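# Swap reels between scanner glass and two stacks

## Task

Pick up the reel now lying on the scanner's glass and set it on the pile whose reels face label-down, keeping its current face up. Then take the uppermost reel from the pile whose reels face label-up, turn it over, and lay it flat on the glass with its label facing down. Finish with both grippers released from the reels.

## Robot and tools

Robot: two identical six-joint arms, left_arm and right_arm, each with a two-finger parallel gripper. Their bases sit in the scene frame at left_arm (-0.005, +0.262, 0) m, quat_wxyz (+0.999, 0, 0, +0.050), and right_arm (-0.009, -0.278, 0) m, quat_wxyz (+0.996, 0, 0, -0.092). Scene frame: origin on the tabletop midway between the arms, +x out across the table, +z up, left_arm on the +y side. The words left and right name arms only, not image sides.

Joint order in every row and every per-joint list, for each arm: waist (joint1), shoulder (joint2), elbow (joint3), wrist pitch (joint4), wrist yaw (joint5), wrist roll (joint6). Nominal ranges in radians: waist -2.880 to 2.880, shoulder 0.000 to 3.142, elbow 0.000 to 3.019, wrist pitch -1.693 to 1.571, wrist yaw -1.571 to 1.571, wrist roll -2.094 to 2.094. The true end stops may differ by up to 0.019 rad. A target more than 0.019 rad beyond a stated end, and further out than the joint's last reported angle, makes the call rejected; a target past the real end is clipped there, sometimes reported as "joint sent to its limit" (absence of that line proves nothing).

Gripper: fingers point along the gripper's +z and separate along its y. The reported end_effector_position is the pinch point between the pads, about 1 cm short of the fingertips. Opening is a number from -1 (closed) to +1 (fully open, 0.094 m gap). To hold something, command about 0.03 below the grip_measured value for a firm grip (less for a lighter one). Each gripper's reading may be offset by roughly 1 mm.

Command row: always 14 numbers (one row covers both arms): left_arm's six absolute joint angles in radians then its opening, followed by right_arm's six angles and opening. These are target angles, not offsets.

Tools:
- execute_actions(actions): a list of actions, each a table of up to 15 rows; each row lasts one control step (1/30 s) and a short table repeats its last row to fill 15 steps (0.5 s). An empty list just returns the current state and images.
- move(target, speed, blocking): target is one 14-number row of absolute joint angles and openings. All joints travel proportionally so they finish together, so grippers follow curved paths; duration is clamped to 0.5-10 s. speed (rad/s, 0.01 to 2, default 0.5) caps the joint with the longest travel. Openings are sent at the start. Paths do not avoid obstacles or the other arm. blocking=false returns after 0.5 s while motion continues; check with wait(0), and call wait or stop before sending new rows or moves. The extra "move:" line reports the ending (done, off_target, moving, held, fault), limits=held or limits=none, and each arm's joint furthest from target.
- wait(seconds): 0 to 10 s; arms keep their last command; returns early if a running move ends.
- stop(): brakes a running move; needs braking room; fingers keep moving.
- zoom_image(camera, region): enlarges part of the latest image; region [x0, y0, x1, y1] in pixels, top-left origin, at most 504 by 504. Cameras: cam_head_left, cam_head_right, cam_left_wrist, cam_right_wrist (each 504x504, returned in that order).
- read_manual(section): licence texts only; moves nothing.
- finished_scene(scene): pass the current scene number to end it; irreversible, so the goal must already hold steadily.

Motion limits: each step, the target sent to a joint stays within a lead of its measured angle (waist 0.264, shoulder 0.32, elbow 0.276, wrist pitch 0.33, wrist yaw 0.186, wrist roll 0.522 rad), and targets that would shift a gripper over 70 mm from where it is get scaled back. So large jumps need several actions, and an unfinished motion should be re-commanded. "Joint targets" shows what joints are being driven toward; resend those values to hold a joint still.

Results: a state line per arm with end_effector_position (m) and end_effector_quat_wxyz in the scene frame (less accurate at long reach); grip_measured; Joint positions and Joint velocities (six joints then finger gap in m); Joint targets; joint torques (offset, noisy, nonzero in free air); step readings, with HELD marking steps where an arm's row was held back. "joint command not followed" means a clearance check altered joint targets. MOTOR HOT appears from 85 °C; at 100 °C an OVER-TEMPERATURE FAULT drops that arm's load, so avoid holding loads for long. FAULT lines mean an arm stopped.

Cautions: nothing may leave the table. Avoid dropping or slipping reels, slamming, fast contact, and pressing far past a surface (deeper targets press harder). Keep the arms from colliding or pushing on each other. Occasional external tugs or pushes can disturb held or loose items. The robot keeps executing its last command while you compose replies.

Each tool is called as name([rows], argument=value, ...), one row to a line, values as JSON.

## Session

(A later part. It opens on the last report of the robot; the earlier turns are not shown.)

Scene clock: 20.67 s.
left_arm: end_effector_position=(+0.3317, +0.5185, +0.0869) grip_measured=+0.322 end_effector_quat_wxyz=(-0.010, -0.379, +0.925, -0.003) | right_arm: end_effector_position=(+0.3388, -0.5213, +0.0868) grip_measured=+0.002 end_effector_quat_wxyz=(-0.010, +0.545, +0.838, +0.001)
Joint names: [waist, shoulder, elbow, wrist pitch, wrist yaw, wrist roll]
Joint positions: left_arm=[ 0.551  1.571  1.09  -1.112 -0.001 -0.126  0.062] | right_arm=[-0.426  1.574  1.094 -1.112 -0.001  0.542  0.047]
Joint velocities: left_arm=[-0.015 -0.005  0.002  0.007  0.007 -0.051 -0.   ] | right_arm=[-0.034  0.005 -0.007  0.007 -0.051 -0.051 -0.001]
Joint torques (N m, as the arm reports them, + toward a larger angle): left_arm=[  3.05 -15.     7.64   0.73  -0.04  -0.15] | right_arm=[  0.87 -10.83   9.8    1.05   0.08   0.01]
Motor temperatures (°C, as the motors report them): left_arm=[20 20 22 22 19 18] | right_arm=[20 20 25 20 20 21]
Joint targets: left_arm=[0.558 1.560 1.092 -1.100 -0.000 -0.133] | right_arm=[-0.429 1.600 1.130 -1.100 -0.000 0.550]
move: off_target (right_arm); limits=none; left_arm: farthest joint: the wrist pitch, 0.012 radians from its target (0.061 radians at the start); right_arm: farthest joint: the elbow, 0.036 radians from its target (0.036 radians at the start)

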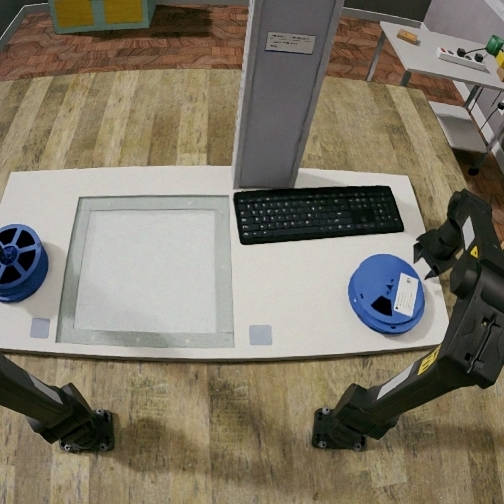

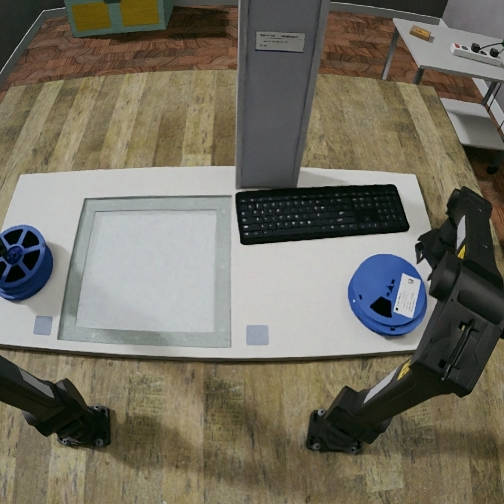

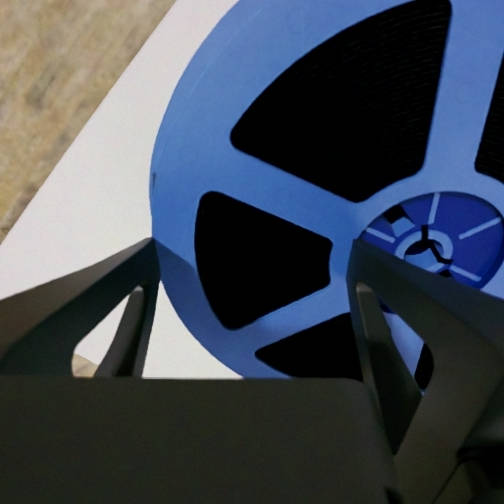

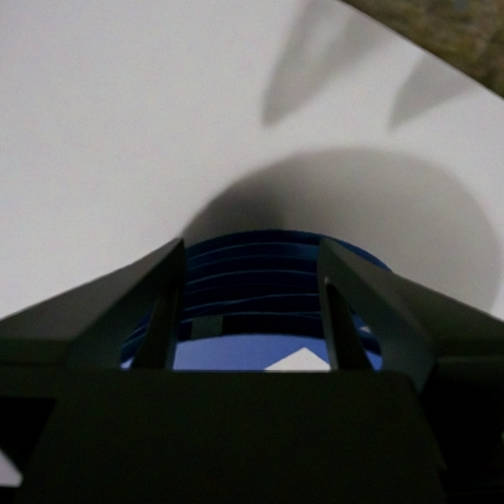

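execute_actions([
  [[0.568,1.585,1.092,-1.095,0,-0.133,0.285,-0.429,1.6,1.13,-1.10,0,0.55,0]],
  [[0.568,1.595,1.092,-1.085,0,-0.133,0.285,-0.429,1.6,1.13,-1.10,0,0.55,0]],
  [[0.568,1.605,1.092,-1.075,0,-0.133,0.285,-0.429,1.6,1.13,-1.10,0,0.55,0]],
])

zoom_image(camera="cam_head_right", region=[0, 210, 100, 310])

Scene clock: 22.40 s.
left_arm: end_effector_position=(+0.3328, +0.5250, +0.0755) grip_measured=+0.322 end_effector_quat_wxyz=(-0.012, -0.384, +0.923, -0.003) | right_arm: end_effector_position=(+0.3388, -0.5213, +0.0868) grip_measured=+0.002 end_effector_quat_wxyz=(-0.010, +0.545, +0.838, +0.001)
Joint names: [waist, shoulder, elbow, wrist pitch, wrist yaw, wrist roll]
Joint positions: left_arm=[ 0.562  1.599  1.09  -1.087 -0.001 -0.126  0.062] | right_arm=[-0.426  1.574  1.094 -1.112 -0.001  0.542  0.047]
Joint velocities: left_arm=[-0.005 -0.015 -0.007 -0.002 -0.037 -0.007 -0.   ] | right_arm=[ 0.005 -0.015  0.007  0.012  0.051  0.051  0.   ]
Joint torques (N m, as the arm reports them, + toward a larger angle): left_arm=[  2.79 -13.33   7.43   0.73  -0.05  -0.14] | right_arm=[  0.87 -10.86   9.79   1.07   0.08   0.  ]
Motor temperatures (°C, as the motors report them): left_arm=[20 20 22 22 19 18] | right_arm=[20 20 26 20 20 21]
Joint targets: left_arm=[0.568 1.605 1.092 -1.075 0.000 -0.133] | right_arm=[-0.429 1.600 1.130 -1.100 0.000 0.550]
Step readings (joint positions; steps 1 to 15: 1st action; 16 to 30: 2nd action; 31 to 45: 3rd action):
0: left_arm=[0.551 1.571 1.090 -1.112 -0.001 -0.126] | right_arm=[-0.426 1.574 1.094 -1.112 -0.001 0.542]
1: left_arm=[0.552 1.571 1.090 -1.111 -0.001 -0.126] | right_arm=[-0.426 1.574 1.094 -1.112 -0.001 0.542]
2: left_arm=[0.553 1.572 1.090 -1.110 -0.001 -0.126] | right_arm=[-0.426 1.574 1.094 -1.112 -0.001 0.542]
4: left_arm=[0.556 1.574 1.090 -1.108 -0.001 -0.126] | right_arm=[-0.426 1.574 1.094 -1.112 -0.001 0.542]
8: left_arm=[0.562 1.577 1.090 -1.107 -0.001 -0.126] | right_arm=[-0.426 1.574 1.094 -1.112 -0.001 0.542]
15: left_arm=[0.562 1.578 1.090 -1.107 -0.001 -0.126] | right_arm=[-0.426 1.574 1.094 -1.112 -0.001 0.542]
16: left_arm=[0.562 1.578 1.090 -1.105 -0.001 -0.126] | right_arm=[-0.426 1.574 1.094 -1.112 -0.001 0.542]
17: left_arm=[0.562 1.579 1.090 -1.103 -0.001 -0.126] | right_arm=[-0.426 1.574 1.094 -1.112 -0.001 0.542]
19: left_arm=[0.562 1.583 1.090 -1.098 -0.001 -0.126] | right_arm=[-0.426 1.574 1.094 -1.112 -0.001 0.542]
23: left_arm=[0.562 1.588 1.090 -1.097 -0.001 -0.126] | right_arm=[-0.426 1.574 1.094 -1.112 -0.001 0.542]
30: left_arm=[0.562 1.588 1.090 -1.097 -0.001 -0.126] | right_arm=[-0.426 1.574 1.094 -1.112 -0.001 0.542]
31: left_arm=[0.562 1.589 1.090 -1.095 -0.001 -0.126] | right_arm=[-0.426 1.574 1.094 -1.112 -0.001 0.542]
32: left_arm=[0.562 1.590 1.090 -1.092 -0.001 -0.126] | right_arm=[-0.426 1.574 1.094 -1.112 -0.001 0.542]
34: left_arm=[0.562 1.593 1.090 -1.088 -0.001 -0.126] | right_arm=[-0.426 1.574 1.094 -1.112 -0.001 0.542]
38: left_arm=[0.562 1.598 1.090 -1.087 -0.001 -0.126] | right_arm=[-0.426 1.574 1.094 -1.112 -0.001 0.542]
45: Joint positions above

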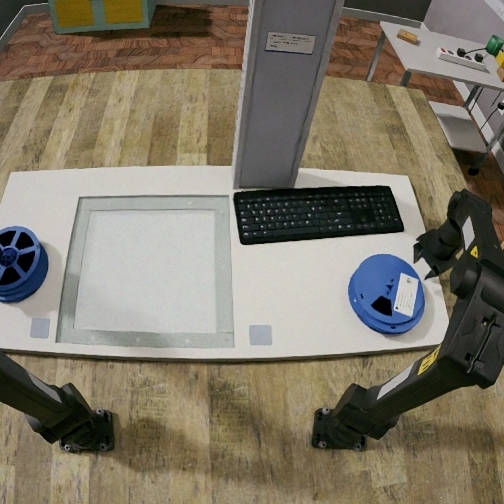

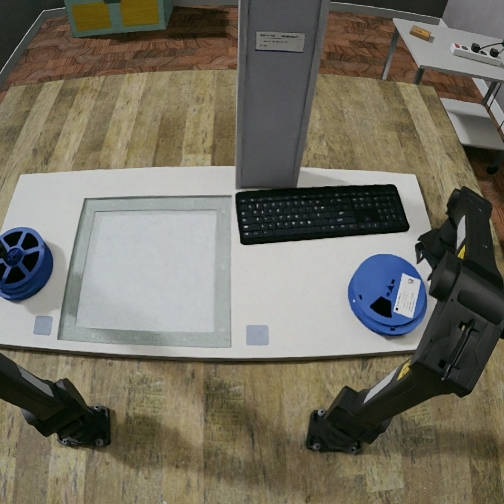

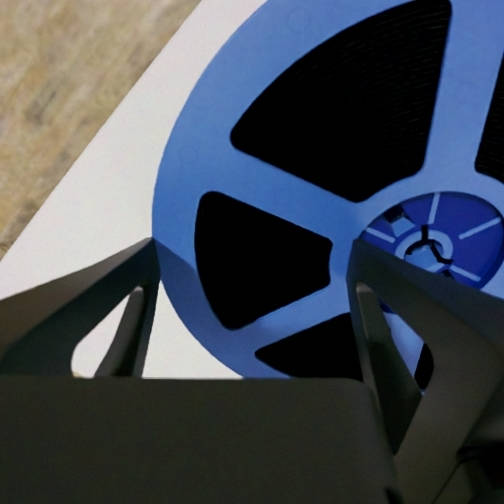

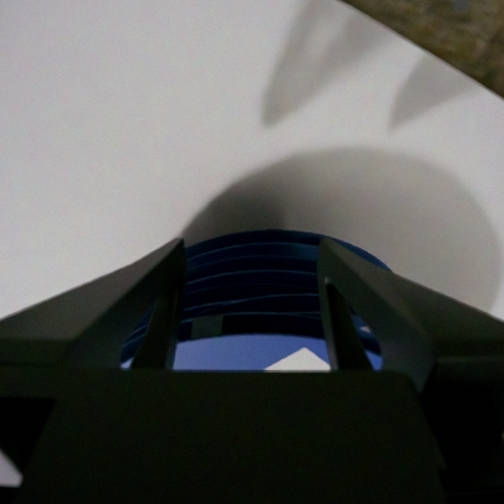

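Region (0, 210, 100, 310) of cam_head_right's 504x504 image, scaled by 5.040, with more detail than that image has.

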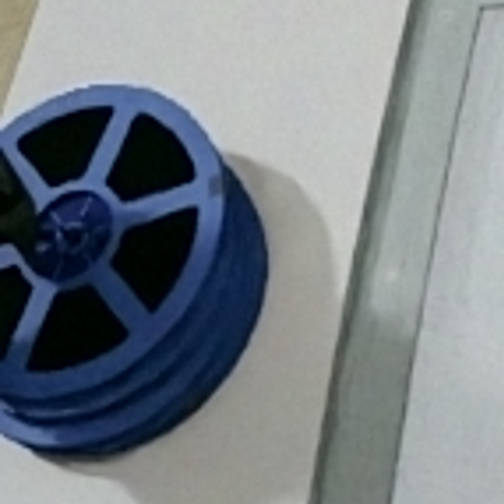

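execute_actions([
  [[0.568,1.613,1.092,-1.073,0,-0.133,0.285,-0.429,1.6,1.13,-1.10,0,0.55,0]],
  [[0.568,1.621,1.092,-1.071,0,-0.133,0.285,-0.429,1.6,1.13,-1.10,0,0.55,0]],
])

Scene clock: 23.53 s.
left_arm: end_effector_position=(+0.3329, +0.5250, +0.0744) grip_measured=+0.322 end_effector_quat_wxyz=(-0.012, -0.384, +0.923, -0.004) | right_arm: end_effector_position=(+0.3388, -0.5213, +0.0868) grip_measured=+0.002 end_effector_quat_wxyz=(-0.010, +0.545, +0.838, +0.001)
Joint names: [waist, shoulder, elbow, wrist pitch, wrist yaw, wrist roll]
Joint positions: left_arm=[ 0.562  1.601  1.09  -1.085  0.    -0.126  0.062] | right_arm=[-0.426  1.574  1.094 -1.112 -0.001  0.542  0.047]
Joint velocities: left_arm=[-0.005 -0.024 -0.002  0.012 -0.007 -0.037 -0.001] | right_arm=[-0.015 -0.015 -0.017  0.002 -0.037 -0.007  0.001]
Joint torques (N m, as the arm reports them, + toward a larger angle): left_arm=[  2.81 -12.48   7.44   0.82  -0.07  -0.15] | right_arm=[  0.87 -10.84   9.79   1.06   0.08   0.  ]
Motor temperatures (°C, as the motors report them): left_arm=[20 20 22 22 19 18] | right_arm=[20 20 26 20 20 21]
Joint targets: left_arm=[0.568 1.621 1.092 -1.071 0.000 -0.133] | right_arm=[-0.429 1.600 1.130 -1.100 0.000 0.550]
Step readings (joint positions; steps 1 to 15: 1st action; 16 to 30: 2nd action):
0: left_arm=[0.562 1.599 1.090 -1.087 -0.001 -0.126] | right_arm=[-0.426 1.574 1.094 -1.112 -0.001 0.542]
1: left_arm=[0.562 1.599 1.090 -1.087 -0.001 -0.126] | right_arm=[-0.426 1.574 1.094 -1.112 -0.001 0.542]
2: left_arm=[0.562 1.600 1.090 -1.086 -0.001 -0.126] | right_arm=[-0.426 1.574 1.094 -1.112 -0.001 0.542]
4: left_arm=[0.562 1.601 1.090 -1.085 -0.000 -0.126] | right_arm=[-0.426 1.574 1.094 -1.112 -0.001 0.542]
8: left_arm=[0.562 1.601 1.090 -1.085 -0.000 -0.126] | right_arm=[-0.426 1.574 1.094 -1.112 -0.001 0.542]
15: left_arm=[0.562 1.601 1.090 -1.085 -0.000 -0.126] | right_arm=[-0.426 1.574 1.094 -1.112 -0.001 0.542]
16: left_arm=[0.562 1.601 1.090 -1.085 -0.000 -0.126] | right_arm=[-0.426 1.574 1.094 -1.112 -0.001 0.542]
17: left_arm=[0.562 1.601 1.090 -1.085 -0.000 -0.126] | right_arm=[-0.426 1.574 1.094 -1.112 -0.001 0.542]
19: left_arm=[0.562 1.601 1.090 -1.085 0.000 -0.126] | right_arm=[-0.426 1.574 1.094 -1.112 -0.001 0.542]
23: left_arm=[0.562 1.601 1.090 -1.085 0.000 -0.126] | right_arm=[-0.426 1.574 1.094 -1.112 -0.001 0.542]
30: Joint positions above

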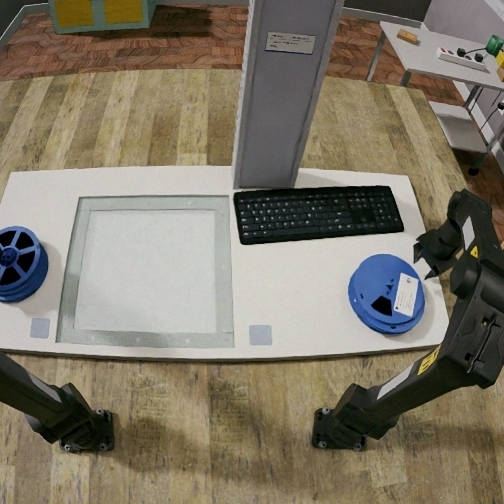

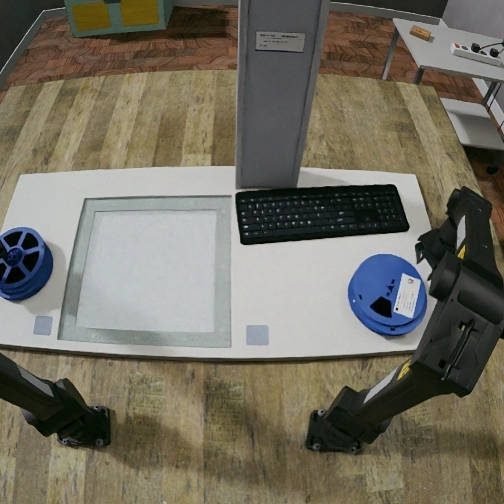

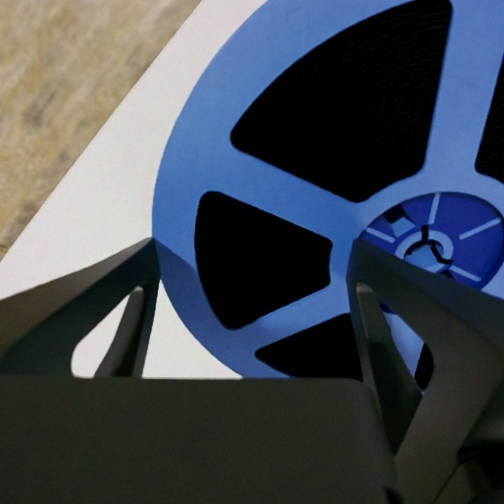

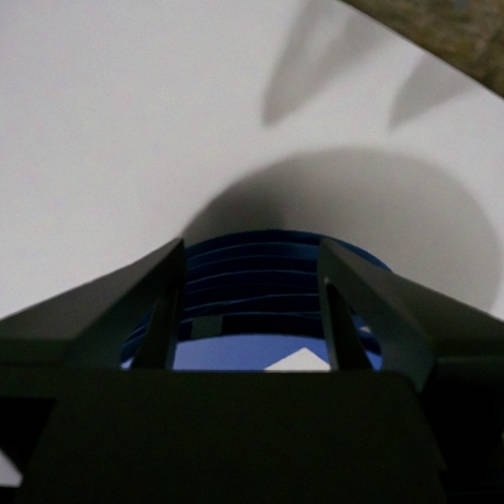

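execute_actions([
  [[0.568,1.6,1.092,-1.075,0,-0.133,0.5,-0.429,1.54,1.13,-1.10,0,0.55,0]],
  [[0.568,1.56,1.092,-1.085,0,-0.133,0.5,-0.429,1.50,1.1,-1.12,0,0.55,0]],
  [[0.568,1.52,1.092,-1.1,0,-0.133,0.5,-0.40,1.46,1.05,-1.14,0,0.58,0]],
  [[0.568,1.47,1.092,-1.1,0,-0.133,0.5,-0.37,1.42,1.01,-1.15,0,0.6,0]],
  [[0.568,1.42,1.092,-1.1,0,-0.133,0.5,-0.345,1.40,0.982,-1.15,0,0.63,0]],
])

Scene clock: 26.53 s.
left_arm: end_effector_position=(+0.3332, +0.5254, +0.1421) grip_measured=+0.497 end_effector_quat_wxyz=(+0.064, -0.383, +0.921, +0.018) | right_arm: end_effector_position=(+0.3130, -0.4694, +0.1073) grip_measured=+0.002 end_effector_quat_wxyz=(-0.005, +0.547, +0.837, -0.000)
Joint names: [waist, shoulder, elbow, wrist pitch, wrist yaw, wrist roll]
Joint positions: left_arm=[ 0.562  1.431  1.086 -1.092  0.    -0.126  0.07 ] | right_arm=[-0.351  1.418  0.98  -1.142 -0.     0.621  0.047]
Joint velocities: left_arm=[-0.005  0.005 -0.007 -0.002 -0.022 -0.022 -0.001] | right_arm=[-0.005  0.015 -0.007  0.002 -0.007  0.051  0.001]
Joint torques (N m, as the arm reports them, + toward a larger angle): left_arm=[  2.75 -13.87   8.55   0.21  -0.08  -0.15] | right_arm=[  1.49 -12.08   7.3    0.12   0.05   0.  ]
Motor temperatures (°C, as the motors report them): left_arm=[20 20 22 22 19 18] | right_arm=[20 20 26 20 20 21]
Joint targets: left_arm=[0.568 1.420 1.092 -1.100 0.000 -0.133] | right_arm=[-0.345 1.400 0.982 -1.150 -0.000 0.630]
Step readings (joint positions; steps 1 to 15: 1st action; 16 to 30: 2nd action; 31 to 45: 3rd action; 46 to 60: 4th action; 61 to 75: 5th action):
0: left_arm=[0.562 1.601 1.090 -1.085 0.000 -0.126] | right_arm=[-0.426 1.574 1.094 -1.112 -0.001 0.542]
1: left_arm=[0.562 1.601 1.090 -1.085 0.000 -0.126] | right_arm=[-0.426 1.573 1.094 -1.112 -0.001 0.542]
2: left_arm=[0.562 1.601 1.090 -1.085 0.000 -0.126] | right_arm=[-0.426 1.572 1.094 -1.112 -0.001 0.542]
4: left_arm=[0.562 1.601 1.090 -1.085 0.000 -0.126] | right_arm=[-0.426 1.568 1.094 -1.112 -0.001 0.542]
8: left_arm=[0.562 1.601 1.090 -1.085 0.000 -0.126] | right_arm=[-0.426 1.559 1.094 -1.112 -0.001 0.543]
15: left_arm=[0.562 1.601 1.090 -1.085 0.000 -0.126] | right_arm=[-0.426 1.557 1.094 -1.112 -0.001 0.543]
16: left_arm=[0.562 1.600 1.090 -1.085 0.000 -0.126] | right_arm=[-0.426 1.555 1.094 -1.112 -0.001 0.543]
17: left_arm=[0.562 1.598 1.090 -1.085 0.000 -0.126] | right_arm=[-0.426 1.552 1.094 -1.112 -0.001 0.543]
19: left_arm=[0.562 1.592 1.090 -1.085 0.000 -0.126] | right_arm=[-0.426 1.539 1.094 -1.112 -0.001 0.543]
23: left_arm=[0.562 1.582 1.090 -1.085 0.000 -0.126] | right_arm=[-0.426 1.513 1.094 -1.112 -0.001 0.543]
30: left_arm=[0.562 1.581 1.090 -1.085 0.000 -0.126] | right_arm=[-0.426 1.509 1.094 -1.112 -0.001 0.543]
31: left_arm=[0.562 1.579 1.090 -1.086 0.000 -0.126] | right_arm=[-0.425 1.507 1.089 -1.112 -0.001 0.547]
32: left_arm=[0.562 1.575 1.089 -1.087 0.000 -0.126] | right_arm=[-0.423 1.501 1.079 -1.115 -0.001 0.552]
34: left_arm=[0.562 1.561 1.089 -1.090 0.000 -0.126] | right_arm=[-0.416 1.487 1.056 -1.125 -0.001 0.559]
38: left_arm=[0.562 1.537 1.089 -1.090 0.000 -0.126] | right_arm=[-0.407 1.478 1.045 -1.133 -0.001 0.567]
45: left_arm=[0.562 1.534 1.089 -1.091 0.000 -0.126] | right_arm=[-0.407 1.477 1.045 -1.133 -0.001 0.571]
46: left_arm=[0.562 1.531 1.089 -1.091 0.000 -0.126] | right_arm=[-0.405 1.474 1.041 -1.133 -0.001 0.574]
47: left_arm=[0.562 1.527 1.087 -1.091 0.000 -0.126] | right_arm=[-0.402 1.468 1.033 -1.133 -0.000 0.578]
49: left_arm=[0.562 1.513 1.087 -1.091 0.000 -0.126] | right_arm=[-0.390 1.451 1.014 -1.138 -0.000 0.583]
53: left_arm=[0.562 1.485 1.087 -1.091 0.000 -0.126] | right_arm=[-0.374 1.434 1.007 -1.142 -0.000 0.588]
60: left_arm=[0.562 1.482 1.087 -1.091 0.000 -0.126] | right_arm=[-0.374 1.433 1.007 -1.142 -0.000 0.591]
61: left_arm=[0.562 1.479 1.087 -1.091 0.000 -0.126] | right_arm=[-0.373 1.432 1.004 -1.142 -0.000 0.596]
62: left_arm=[0.562 1.476 1.087 -1.092 0.000 -0.126] | right_arm=[-0.371 1.428 0.999 -1.142 -0.000 0.601]
64: left_arm=[0.562 1.462 1.086 -1.092 0.000 -0.126] | right_arm=[-0.362 1.422 0.986 -1.142 -0.000 0.609]
68: left_arm=[0.562 1.435 1.086 -1.092 0.000 -0.126] | right_arm=[-0.351 1.419 0.980 -1.142 -0.000 0.617]
75: Joint positions above

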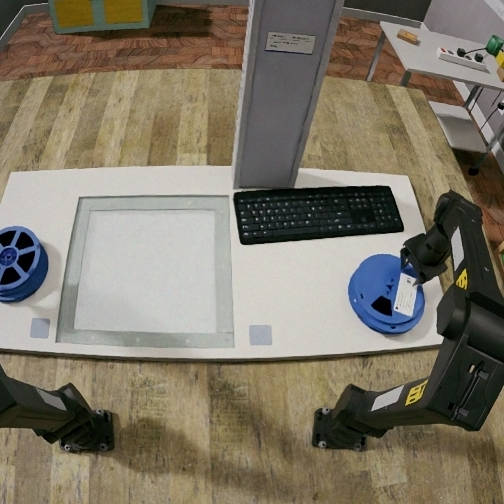

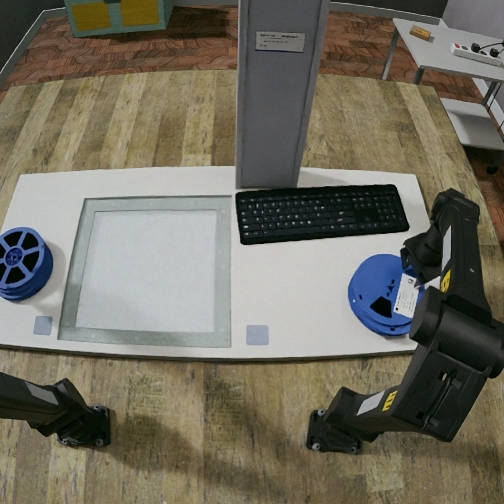

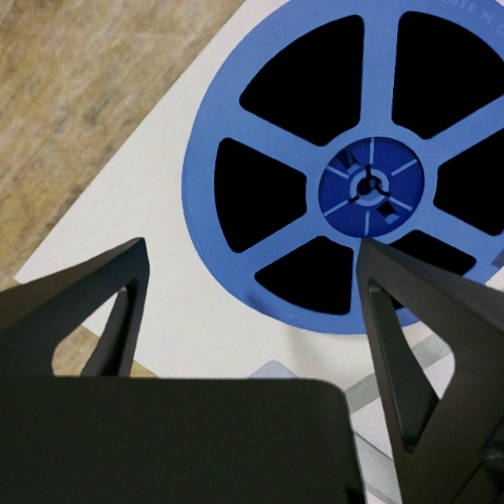

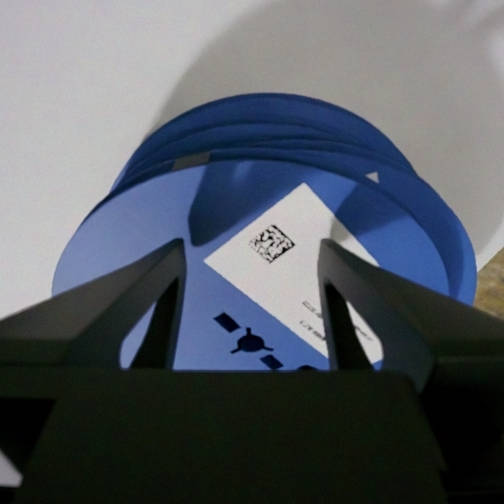

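move(target=[-0.7,1.55,0.8,0.6,0,-1.57,-0.3,-0.345,1.485,0.982,-1.15,0,0.63,0], speed=0.8)

Scene clock: 30.20 s.
left_arm: end_effector_position=(+0.4906, -0.0824, +0.2172) grip_measured=-0.297 end_effector_quat_wxyz=(+0.304, -0.349, +0.675, -0.574) | right_arm: end_effector_position=(+0.3125, -0.4691, +0.1014) grip_measured=+0.002 end_effector_quat_wxyz=(-0.014, +0.547, +0.837, -0.000)
Joint names: [waist, shoulder, elbow, wrist pitch, wrist yaw, wrist roll]
Joint positions: left_arm=[-0.707  1.537  0.803  0.578  0.    -1.561  0.033] | right_arm=[-0.351  1.435  0.98  -1.143 -0.     0.622  0.047]
Joint velocities: left_arm=[-0.015 -0.015 -0.002 -0.002  0.066  0.022  0.   ] | right_arm=[-0.005 -0.005 -0.007 -0.002 -0.051 -0.037  0.001]
Joint torques (N m, as the arm reports them, + toward a larger angle): left_arm=[  2.78 -12.53   7.45   2.55  -0.07  -0.09] | right_arm=[ 1.47 -6.28  7.22  0.14  0.05  0.  ]
Motor temperatures (°C, as the motors report them): left_arm=[20 20 22 22 19 18] | right_arm=[20 20 25 20 20 21]
Joint targets: left_arm=[-0.700 1.550 0.800 0.600 -0.000 -1.570] | right_arm=[-0.345 1.485 0.982 -1.150 0.000 0.630]
move: off_target (left_arm, right_arm); limits=none; left_arm: farthest joint: the wrist pitch, 0.022 radians from its target (1.692 radians at the start); right_arm: farthest joint: the shoulder, 0.050 radians from its target (0.067 radians at the start)

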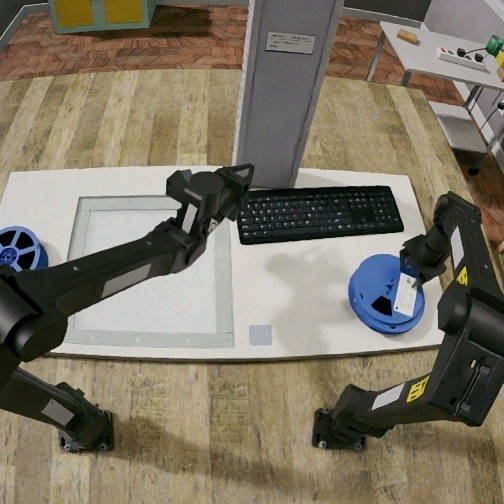

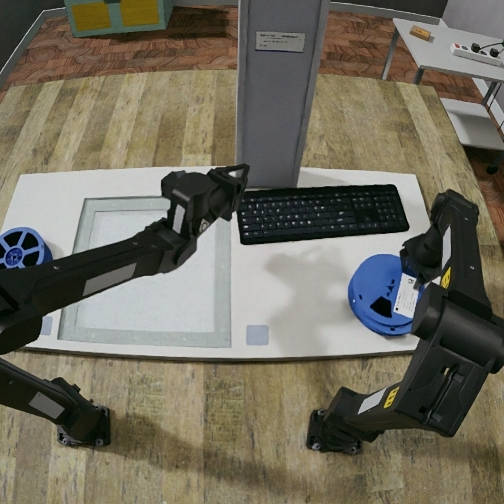

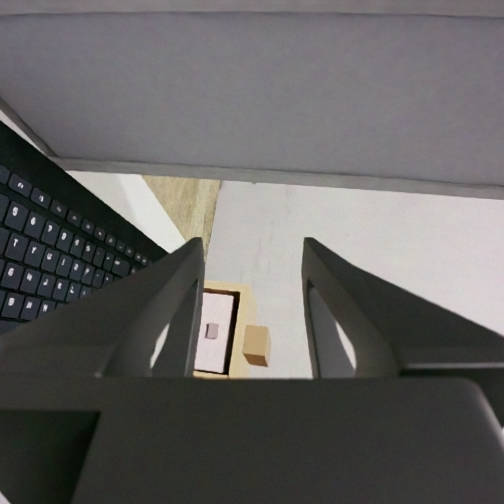

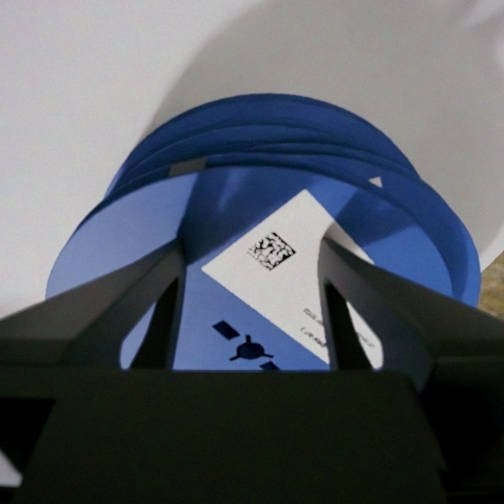

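move(target=[-1.26,1.84,0.554,1.21,0,-1.57,-0.3,-0.30,1.49,0.982,-1.24,0,0.65,0], speed=0.4)

Scene clock: 32.53 s.
left_arm: end_effector_position=(+0.2085, -0.2349, +0.0909) grip_measured=-0.297 end_effector_quat_wxyz=(+0.139, -0.146, +0.724, -0.660) | right_arm: end_effector_position=(+0.3020, -0.4488, +0.1024) grip_measured=+0.002 end_effector_quat_wxyz=(-0.053, +0.542, +0.839, -0.004)
Joint names: [waist, shoulder, elbow, wrist pitch, wrist yaw, wrist roll]
Joint positions: left_arm=[-1.264  1.833  0.555  1.188  0.    -1.561  0.033] | right_arm=[-0.317  1.436  0.98  -1.221  0.     0.645  0.047]
Joint velocities: left_arm=[-0.015 -0.024 -0.017  0.007  0.022  0.022  0.   ] | right_arm=[-0.005  0.015  0.002  0.002  0.066 -0.007  0.001]
Joint torques (N m, as the arm reports them, + toward a larger angle): left_arm=[  2.5  -12.9    4.09   2.55  -0.06  -0.08] | right_arm=[ 2.19 -5.76  7.11 -0.63  0.04 -0.03]
Motor temperatures (°C, as the motors report them): left_arm=[20 20 21 22 19 18] | right_arm=[20 20 25 20 20 21]
Joint targets: left_arm=[-1.260 1.840 0.554 1.210 -0.000 -1.570] | right_arm=[-0.300 1.490 0.982 -1.240 -0.000 0.650]
move: off_target (left_arm, right_arm); limits=none; left_arm: farthest joint: the wrist pitch, 0.022 radians from its target (0.632 radians at the start); right_arm: farthest joint: the shoulder, 0.054 radians from its target (0.055 radians at the start)

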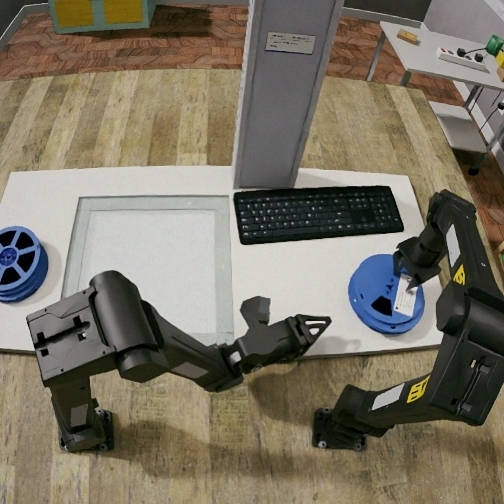

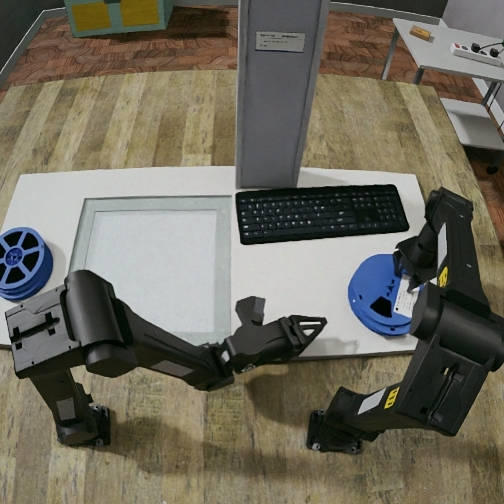

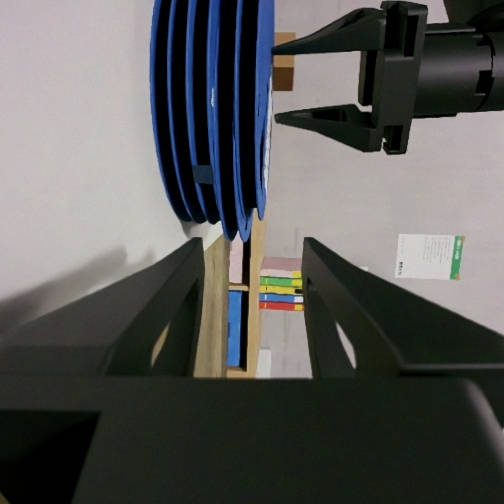

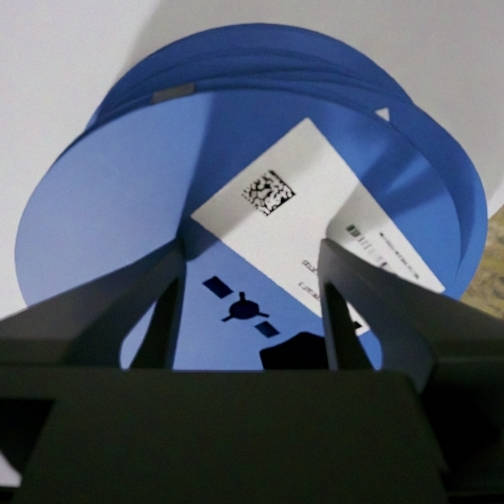

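execute_actions([
  [[-1.26,1.84,0.554,1.21,0,-1.57,-0.3,-0.31,1.40,0.982,-1.22,0,0.65,0]],
  [[-1.26,1.84,0.554,1.21,0,-1.57,-0.3,-0.37,1.40,0.982,-1.09,0,0.6,0]],
  [[-1.26,1.84,0.554,1.21,0,-1.57,-0.3,-0.418,1.40,0.982,-0.955,0,0.58,0]],
  [[-1.26,1.84,0.554,1.21,0,-1.57,-0.3,-0.418,1.46,0.982,-0.955,0,0.58,0]],
  [[-1.26,1.84,0.554,1.21,0,-1.57,-0.3,-0.418,1.482,0.982,-0.955,0,0.58,0]],
])

Scene clock: 35.40 s.
left_arm: end_effector_position=(+0.2085, -0.2349, +0.0909) grip_measured=-0.297 end_effector_quat_wxyz=(+0.139, -0.146, +0.724, -0.660) | right_arm: end_effector_position=(+0.3311, -0.5115, +0.0909) grip_measured=+0.002 end_effector_quat_wxyz=(+0.058, +0.559, +0.827, +0.000)
Joint names: [waist, shoulder, elbow, wrist pitch, wrist yaw, wrist roll]
Joint positions: left_arm=[-1.264  1.833  0.555  1.188  0.    -1.561  0.033] | right_arm=[-0.417  1.46   0.971 -0.967 -0.001  0.588  0.047]
Joint velocities: left_arm=[ 0.005 -0.015 -0.007  0.002 -0.037  0.022 -0.001] | right_arm=[-0.024 -0.005 -0.002 -0.002 -0.022 -0.007 -0.   ]
Joint torques (N m, as the arm reports them, + toward a larger angle): left_arm=[  2.56 -12.83   4.14   2.55  -0.06  -0.08] | right_arm=[ 1.   -9.28  8.04  1.4   0.07 -0.17]
Motor temperatures (°C, as the motors report them): left_arm=[20 20 21 22 19 18] | right_arm=[20 20 25 20 20 21]
Joint targets: left_arm=[-1.260 1.840 0.554 1.210 0.000 -1.570] | right_arm=[-0.418 1.482 0.982 -0.955 -0.000 0.580]
Step readings (joint positions; steps 1 to 15: 1st action; 16 to 30: 2nd action; 31 to 45: 3rd action; 46 to 60: 4th action; 61 to 75: 5th action):
0: left_arm=[-1.264 1.833 0.555 1.188 0.000 -1.561] | right_arm=[-0.317 1.436 0.980 -1.221 0.000 0.645]
1: left_arm=[-1.264 1.833 0.555 1.188 0.000 -1.561] | right_arm=[-0.317 1.433 0.980 -1.221 0.000 0.645]
2: left_arm=[-1.264 1.833 0.555 1.188 0.000 -1.561] | right_arm=[-0.317 1.429 0.979 -1.221 0.000 0.645]
4: left_arm=[-1.264 1.833 0.555 1.188 0.000 -1.561] | right_arm=[-0.317 1.423 0.978 -1.221 0.000 0.645]
8: left_arm=[-1.264 1.833 0.555 1.188 0.000 -1.561] | right_arm=[-0.317 1.415 0.978 -1.221 0.000 0.645]
15: left_arm=[-1.264 1.833 0.555 1.188 0.000 -1.561] | right_arm=[-0.317 1.415 0.978 -1.221 0.000 0.645]
16: left_arm=[-1.264 1.833 0.555 1.188 0.000 -1.561] | right_arm=[-0.320 1.414 0.976 -1.201 -0.001 0.640]
17: left_arm=[-1.264 1.833 0.555 1.188 0.000 -1.561] | right_arm=[-0.326 1.414 0.975 -1.165 -0.001 0.633]
19: left_arm=[-1.264 1.833 0.555 1.188 0.000 -1.561] | right_arm=[-0.345 1.413 0.975 -1.120 -0.001 0.624]
23: left_arm=[-1.264 1.833 0.555 1.188 0.000 -1.561] | right_arm=[-0.369 1.413 0.975 -1.102 -0.001 0.615]
30: left_arm=[-1.264 1.833 0.555 1.188 0.000 -1.561] | right_arm=[-0.369 1.413 0.975 -1.102 -0.001 0.609]
31: left_arm=[-1.264 1.833 0.555 1.188 0.000 -1.561] | right_arm=[-0.372 1.412 0.973 -1.079 -0.001 0.606]
32: left_arm=[-1.264 1.833 0.555 1.188 0.000 -1.561] | right_arm=[-0.377 1.412 0.971 -1.039 -0.001 0.602]
34: left_arm=[-1.264 1.833 0.555 1.188 0.000 -1.561] | right_arm=[-0.395 1.411 0.971 -0.988 -0.001 0.596]
38: left_arm=[-1.264 1.833 0.555 1.188 0.000 -1.561] | right_arm=[-0.416 1.411 0.971 -0.969 -0.001 0.591]
45: left_arm=[-1.264 1.833 0.555 1.188 0.000 -1.561] | right_arm=[-0.417 1.411 0.971 -0.968 -0.001 0.588]
46: left_arm=[-1.264 1.833 0.555 1.188 0.000 -1.561] | right_arm=[-0.417 1.412 0.971 -0.968 -0.001 0.588]
47: left_arm=[-1.264 1.833 0.555 1.188 0.000 -1.561] | right_arm=[-0.417 1.415 0.971 -0.967 -0.001 0.588]
49: left_arm=[-1.264 1.833 0.555 1.188 0.000 -1.561] | right_arm=[-0.417 1.424 0.971 -0.967 -0.001 0.588]
53: left_arm=[-1.264 1.833 0.555 1.188 0.000 -1.561] | right_arm=[-0.417 1.439 0.971 -0.967 -0.001 0.588]
60: left_arm=[-1.264 1.833 0.555 1.188 0.000 -1.561] | right_arm=[-0.417 1.440 0.971 -0.967 -0.001 0.588]
61: left_arm=[-1.264 1.833 0.555 1.188 0.000 -1.561] | right_arm=[-0.417 1.441 0.971 -0.967 -0.001 0.588]
62: left_arm=[-1.264 1.833 0.555 1.188 0.000 -1.561] | right_arm=[-0.417 1.443 0.971 -0.967 -0.001 0.588]
64: left_arm=[-1.264 1.833 0.555 1.188 0.000 -1.561] | right_arm=[-0.417 1.449 0.971 -0.967 -0.001 0.588]
68: left_arm=[-1.264 1.833 0.555 1.188 0.000 -1.561] | right_arm=[-0.417 1.459 0.971 -0.967 -0.001 0.588]
75: Joint positions above

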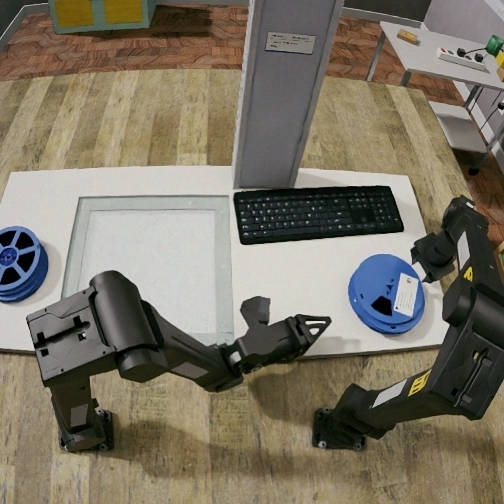

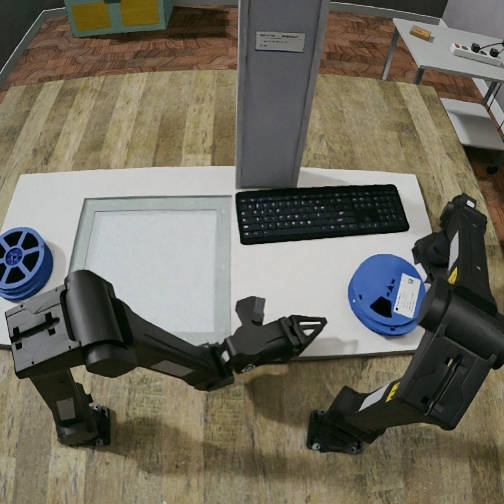

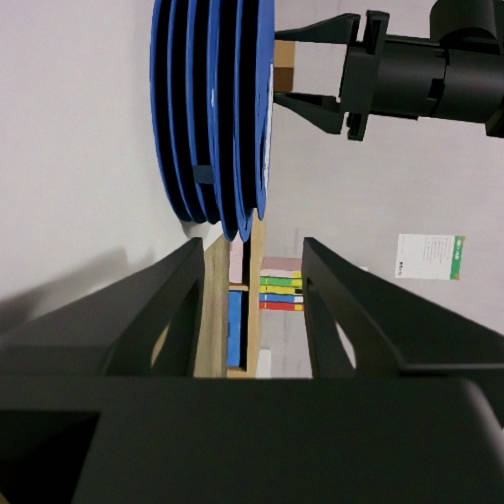

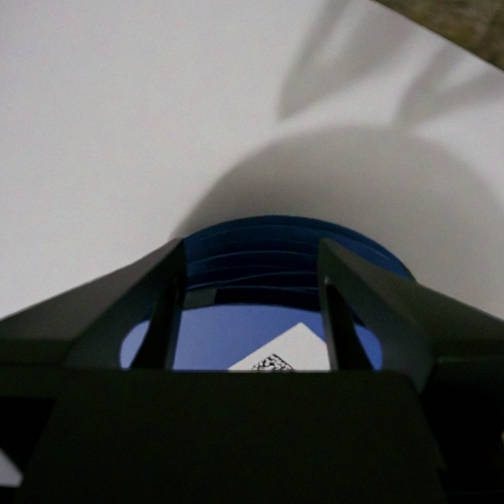

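Too low by ~5 mm; raise.

execute_actions([
  [[-1.26,1.84,0.554,1.21,0,-1.57,-0.3,-0.418,1.428,0.982,-0.955,0,0.58,0]],
])

move(target=[-1.26,1.84,0.554,1.21,0,-1.57,-0.3,-0.315,1.428,0.982,-1.20,0,0.66,0], speed=0.12)

Scene clock: 36.10 s.
left_arm: end_effector_position=(+0.2085, -0.2349, +0.0909) grip_measured=-0.297 end_effector_quat_wxyz=(+0.139, -0.146, +0.724, -0.660) | right_arm: end_effector_position=(+0.3316, -0.5118, +0.0968) grip_measured=+0.002 end_effector_quat_wxyz=(+0.065, +0.559, +0.827, +0.000)
Joint names: [waist, shoulder, elbow, wrist pitch, wrist yaw, wrist roll]
Joint positions: left_arm=[-1.264  1.833  0.555  1.188  0.    -1.561  0.033] | right_arm=[-0.417  1.444  0.971 -0.967 -0.001  0.588  0.047]
Joint velocities: left_arm=[-0.005  0.005  0.002 -0.007 -0.037  0.007 -0.001] | right_arm=[ 0.005  0.005  0.002 -0.007 -0.007 -0.022  0.   ]
Joint torques (N m, as the arm reports them, + toward a larger angle): left_arm=[  2.56 -12.86   4.14   2.57  -0.07  -0.07] | right_arm=[  0.99 -12.34   8.09   1.43   0.07  -0.17]
Motor temperatures (°C, as the motors report them): left_arm=[20 20 21 22 19 18] | right_arm=[20 20 25 20 20 21]
Joint targets: left_arm=[-1.260 1.840 0.554 1.210 -0.000 -1.570] | right_arm=[-0.418 1.428 0.982 -0.955 0.000 0.580]
Step readings (joint positions):
0: left_arm=[-1.264 1.833 0.555 1.188 0.000 -1.561] | right_arm=[-0.417 1.460 0.971 -0.967 -0.001 0.588]
1: left_arm=[-1.264 1.833 0.555 1.188 0.000 -1.561] | right_arm=[-0.417 1.459 0.971 -0.967 -0.001 0.588]
2: left_arm=[-1.264 1.833 0.555 1.188 0.000 -1.561] | right_arm=[-0.417 1.458 0.971 -0.967 -0.001 0.588]
4: left_arm=[-1.264 1.833 0.555 1.188 0.000 -1.561] | right_arm=[-0.417 1.453 0.971 -0.967 -0.001 0.588]
8: left_arm=[-1.264 1.833 0.555 1.188 0.000 -1.561] | right_arm=[-0.417 1.446 0.971 -0.967 -0.001 0.588]
15: Joint positions above

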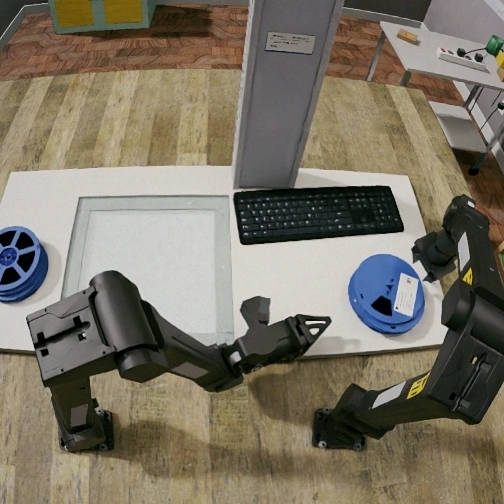

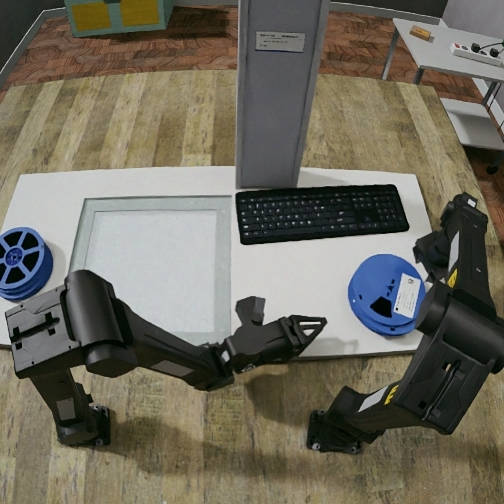

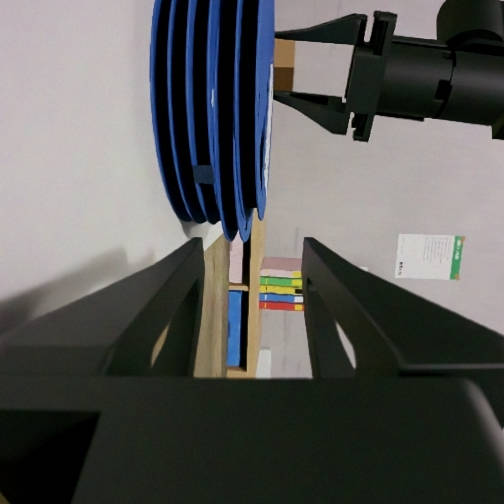

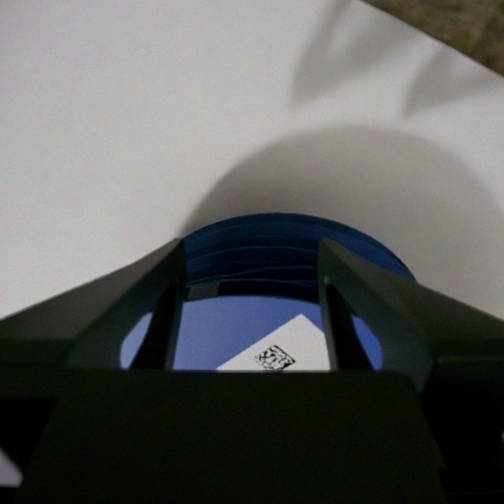

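Scene clock: 38.37 s.
left_arm: end_effector_position=(+0.2085, -0.2349, +0.0909) grip_measured=-0.297 end_effector_quat_wxyz=(+0.139, -0.146, +0.724, -0.660) | right_arm: end_effector_position=(+0.3042, -0.4533, +0.0958) grip_measured=+0.002 end_effector_quat_wxyz=(-0.045, +0.548, +0.835, -0.003)
Joint names: [waist, shoulder, elbow, wrist pitch, wrist yaw, wrist roll]
Joint positions: left_arm=[-1.264  1.833  0.555  1.188  0.    -1.561  0.033] | right_arm=[-0.325  1.444  0.971 -1.188 -0.001  0.652  0.047]
Joint velocities: left_arm=[ 0.005 -0.005  0.007  0.002 -0.007 -0.051 -0.001] | right_arm=[-0.005 -0.005 -0.012 -0.002 -0.051  0.007 -0.   ]
Joint torques (N m, as the arm reports them, + toward a larger angle): left_arm=[  2.58 -12.9    4.12   2.55  -0.07  -0.08] | right_arm=[  1.73 -12.     7.77  -0.27   0.06   0.03]
Motor temperatures (°C, as the motors report them): left_arm=[20 20 21 22 19 18] | right_arm=[20 20 25 20 20 21]
Joint targets: left_arm=[-1.260 1.840 0.554 1.210 0.000 -1.570] | right_arm=[-0.315 1.428 0.982 -1.200 -0.000 0.660]
move: off_target (left_arm); limits=none; left_arm: farthest joint: the wrist pitch, 0.022 radians from its target (0.022 radians at the start); right_arm: farthest joint: the shoulder, 0.016 radians from its target (0.016 radians at the start)

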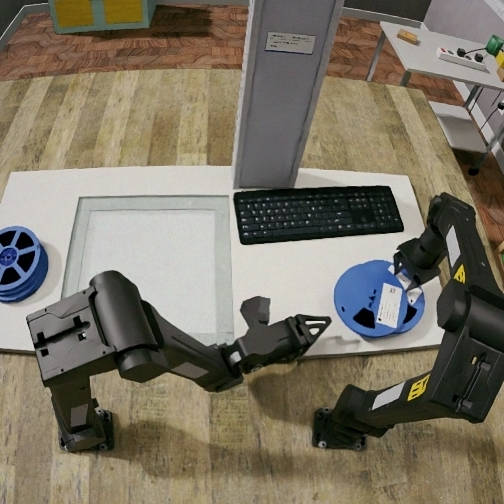

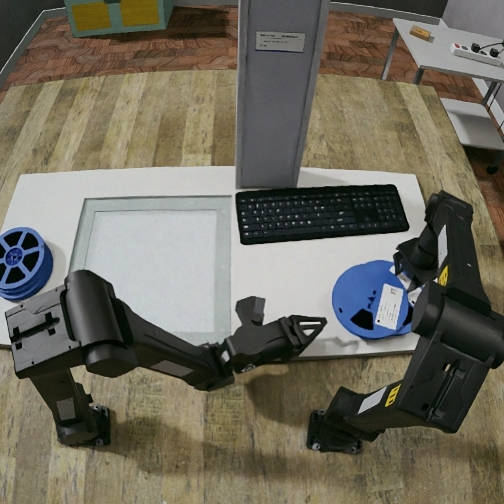

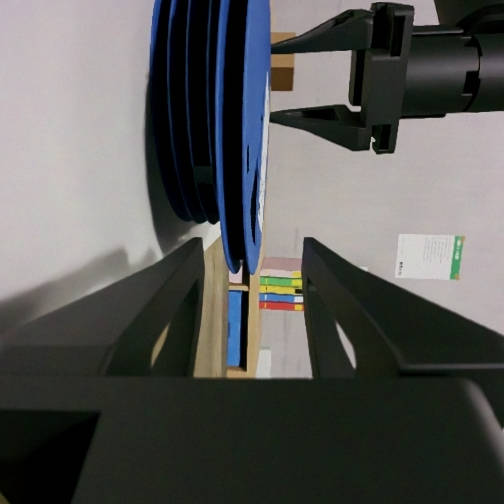

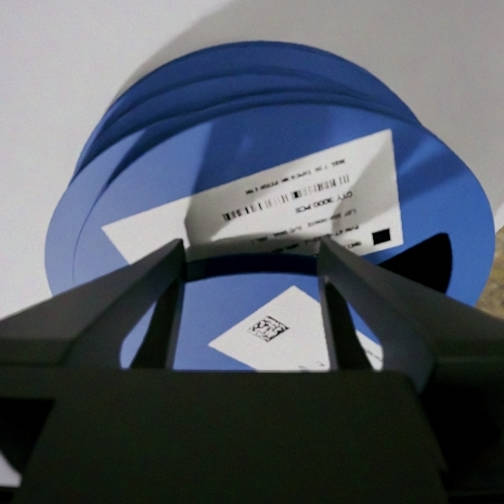

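execute_actions([
  [[-1.26,1.86,0.625,1.22,0,-1.57,-0.3,-0.33,1.40,0.982,-1.15,0,0.66,0]],
  [[-1.26,1.90,0.66,1.23,0,-1.57,-0.3,-0.36,1.35,0.982,-1.12,0,0.66,0]],
  [[-1.26,1.935,0.695,1.239,0,-1.57,-0.3,-0.40,1.30,0.982,-1.1,0,0.66,0]],
])

Scene clock: 40.43 s.
left_arm: end_effector_position=(+0.2237, -0.2700, +0.0869) grip_measured=-0.297 end_effector_quat_wxyz=(+0.143, -0.143, +0.708, -0.676) | right_arm: end_effector_position=(+0.3074, -0.4863, +0.1436) grip_measured=+0.002 end_effector_quat_wxyz=(+0.061, +0.578, +0.814, +0.003)
Joint names: [waist, shoulder, elbow, wrist pitch, wrist yaw, wrist roll]
Joint positions: left_arm=[-1.264  1.926  0.664  1.217  0.    -1.562  0.033] | right_arm=[-0.397  1.307  0.97  -1.112 -0.001  0.652  0.047]
Joint velocities: left_arm=[ 0.005  0.005 -0.032  0.002  0.022 -0.022 -0.   ] | right_arm=[-0.024 -0.015  0.002 -0.007 -0.022 -0.051 -0.   ]
Joint torques (N m, as the arm reports them, + toward a larger angle): left_arm=[  2.63 -14.44   6.53   2.51  -0.06  -0.07] | right_arm=[ 0.8  -9.68  8.63  1.41  0.08 -0.01]
Motor temperatures (°C, as the motors report them): left_arm=[20 20 21 22 19 18] | right_arm=[20 20 25 20 20 21]
Joint targets: left_arm=[-1.260 1.935 0.695 1.239 -0.000 -1.570] | right_arm=[-0.400 1.300 0.982 -1.100 -0.000 0.660]
Step readings (joint positions; steps 1 to 15: 1st action; 16 to 30: 2nd action; 31 to 45: 3rd action):
0: left_arm=[-1.264 1.833 0.555 1.188 0.000 -1.561] | right_arm=[-0.325 1.444 0.971 -1.188 -0.001 0.652]
1: left_arm=[-1.264 1.834 0.558 1.190 0.000 -1.561] | right_arm=[-0.325 1.443 0.971 -1.183 -0.001 0.652]
2: left_arm=[-1.264 1.838 0.564 1.193 0.000 -1.561] | right_arm=[-0.325 1.440 0.971 -1.176 -0.001 0.652]
4: left_arm=[-1.264 1.846 0.580 1.196 0.000 -1.561] | right_arm=[-0.325 1.430 0.971 -1.165 -0.001 0.652]
8: left_arm=[-1.264 1.849 0.596 1.199 0.000 -1.561] | right_arm=[-0.325 1.414 0.971 -1.162 -0.001 0.652]
15: left_arm=[-1.264 1.849 0.596 1.199 0.000 -1.561] | right_arm=[-0.325 1.412 0.971 -1.162 -0.001 0.652]
16: left_arm=[-1.264 1.852 0.598 1.202 0.000 -1.562] | right_arm=[-0.327 1.409 0.971 -1.156 -0.001 0.652]
17: left_arm=[-1.264 1.859 0.604 1.206 0.000 -1.562] | right_arm=[-0.330 1.405 0.970 -1.147 -0.001 0.652]
19: left_arm=[-1.264 1.878 0.620 1.208 0.000 -1.562] | right_arm=[-0.341 1.388 0.970 -1.136 -0.001 0.652]
23: left_arm=[-1.264 1.893 0.629 1.208 0.000 -1.562] | right_arm=[-0.355 1.359 0.970 -1.132 -0.001 0.652]
30: left_arm=[-1.264 1.893 0.629 1.209 0.000 -1.562] | right_arm=[-0.355 1.356 0.970 -1.132 -0.001 0.652]
31: left_arm=[-1.264 1.896 0.631 1.211 0.000 -1.562] | right_arm=[-0.357 1.354 0.970 -1.128 -0.001 0.652]
32: left_arm=[-1.264 1.901 0.637 1.215 0.000 -1.562] | right_arm=[-0.362 1.350 0.970 -1.123 -0.001 0.652]
34: left_arm=[-1.264 1.915 0.654 1.217 0.000 -1.562] | right_arm=[-0.379 1.335 0.970 -1.114 -0.001 0.652]
38: left_arm=[-1.264 1.926 0.664 1.217 0.000 -1.562] | right_arm=[-0.397 1.310 0.970 -1.112 -0.001 0.652]
45: Joint positions above

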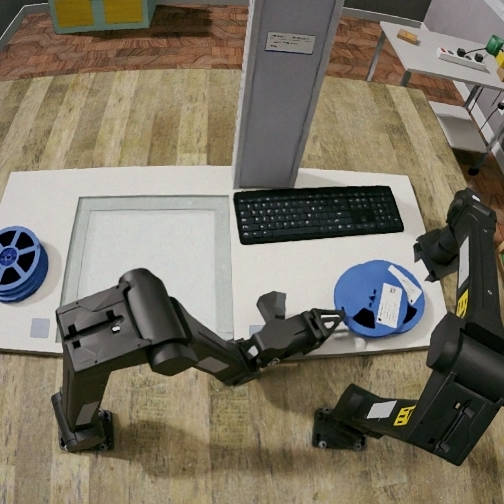

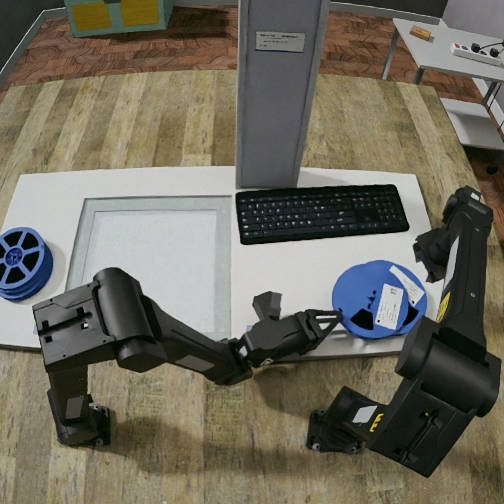

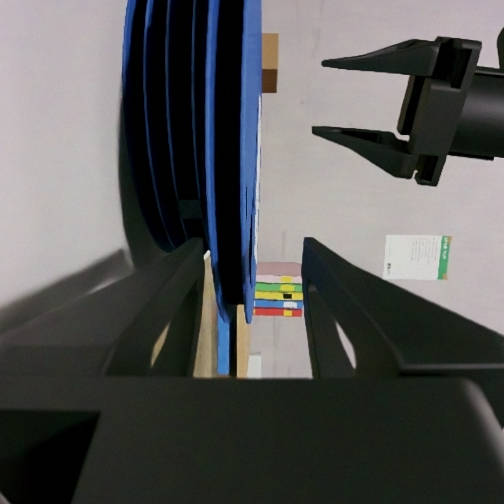

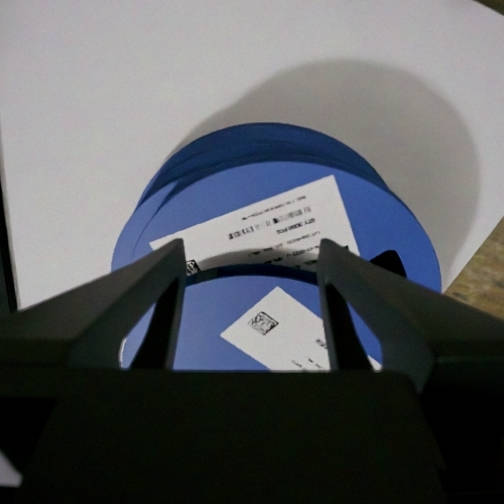

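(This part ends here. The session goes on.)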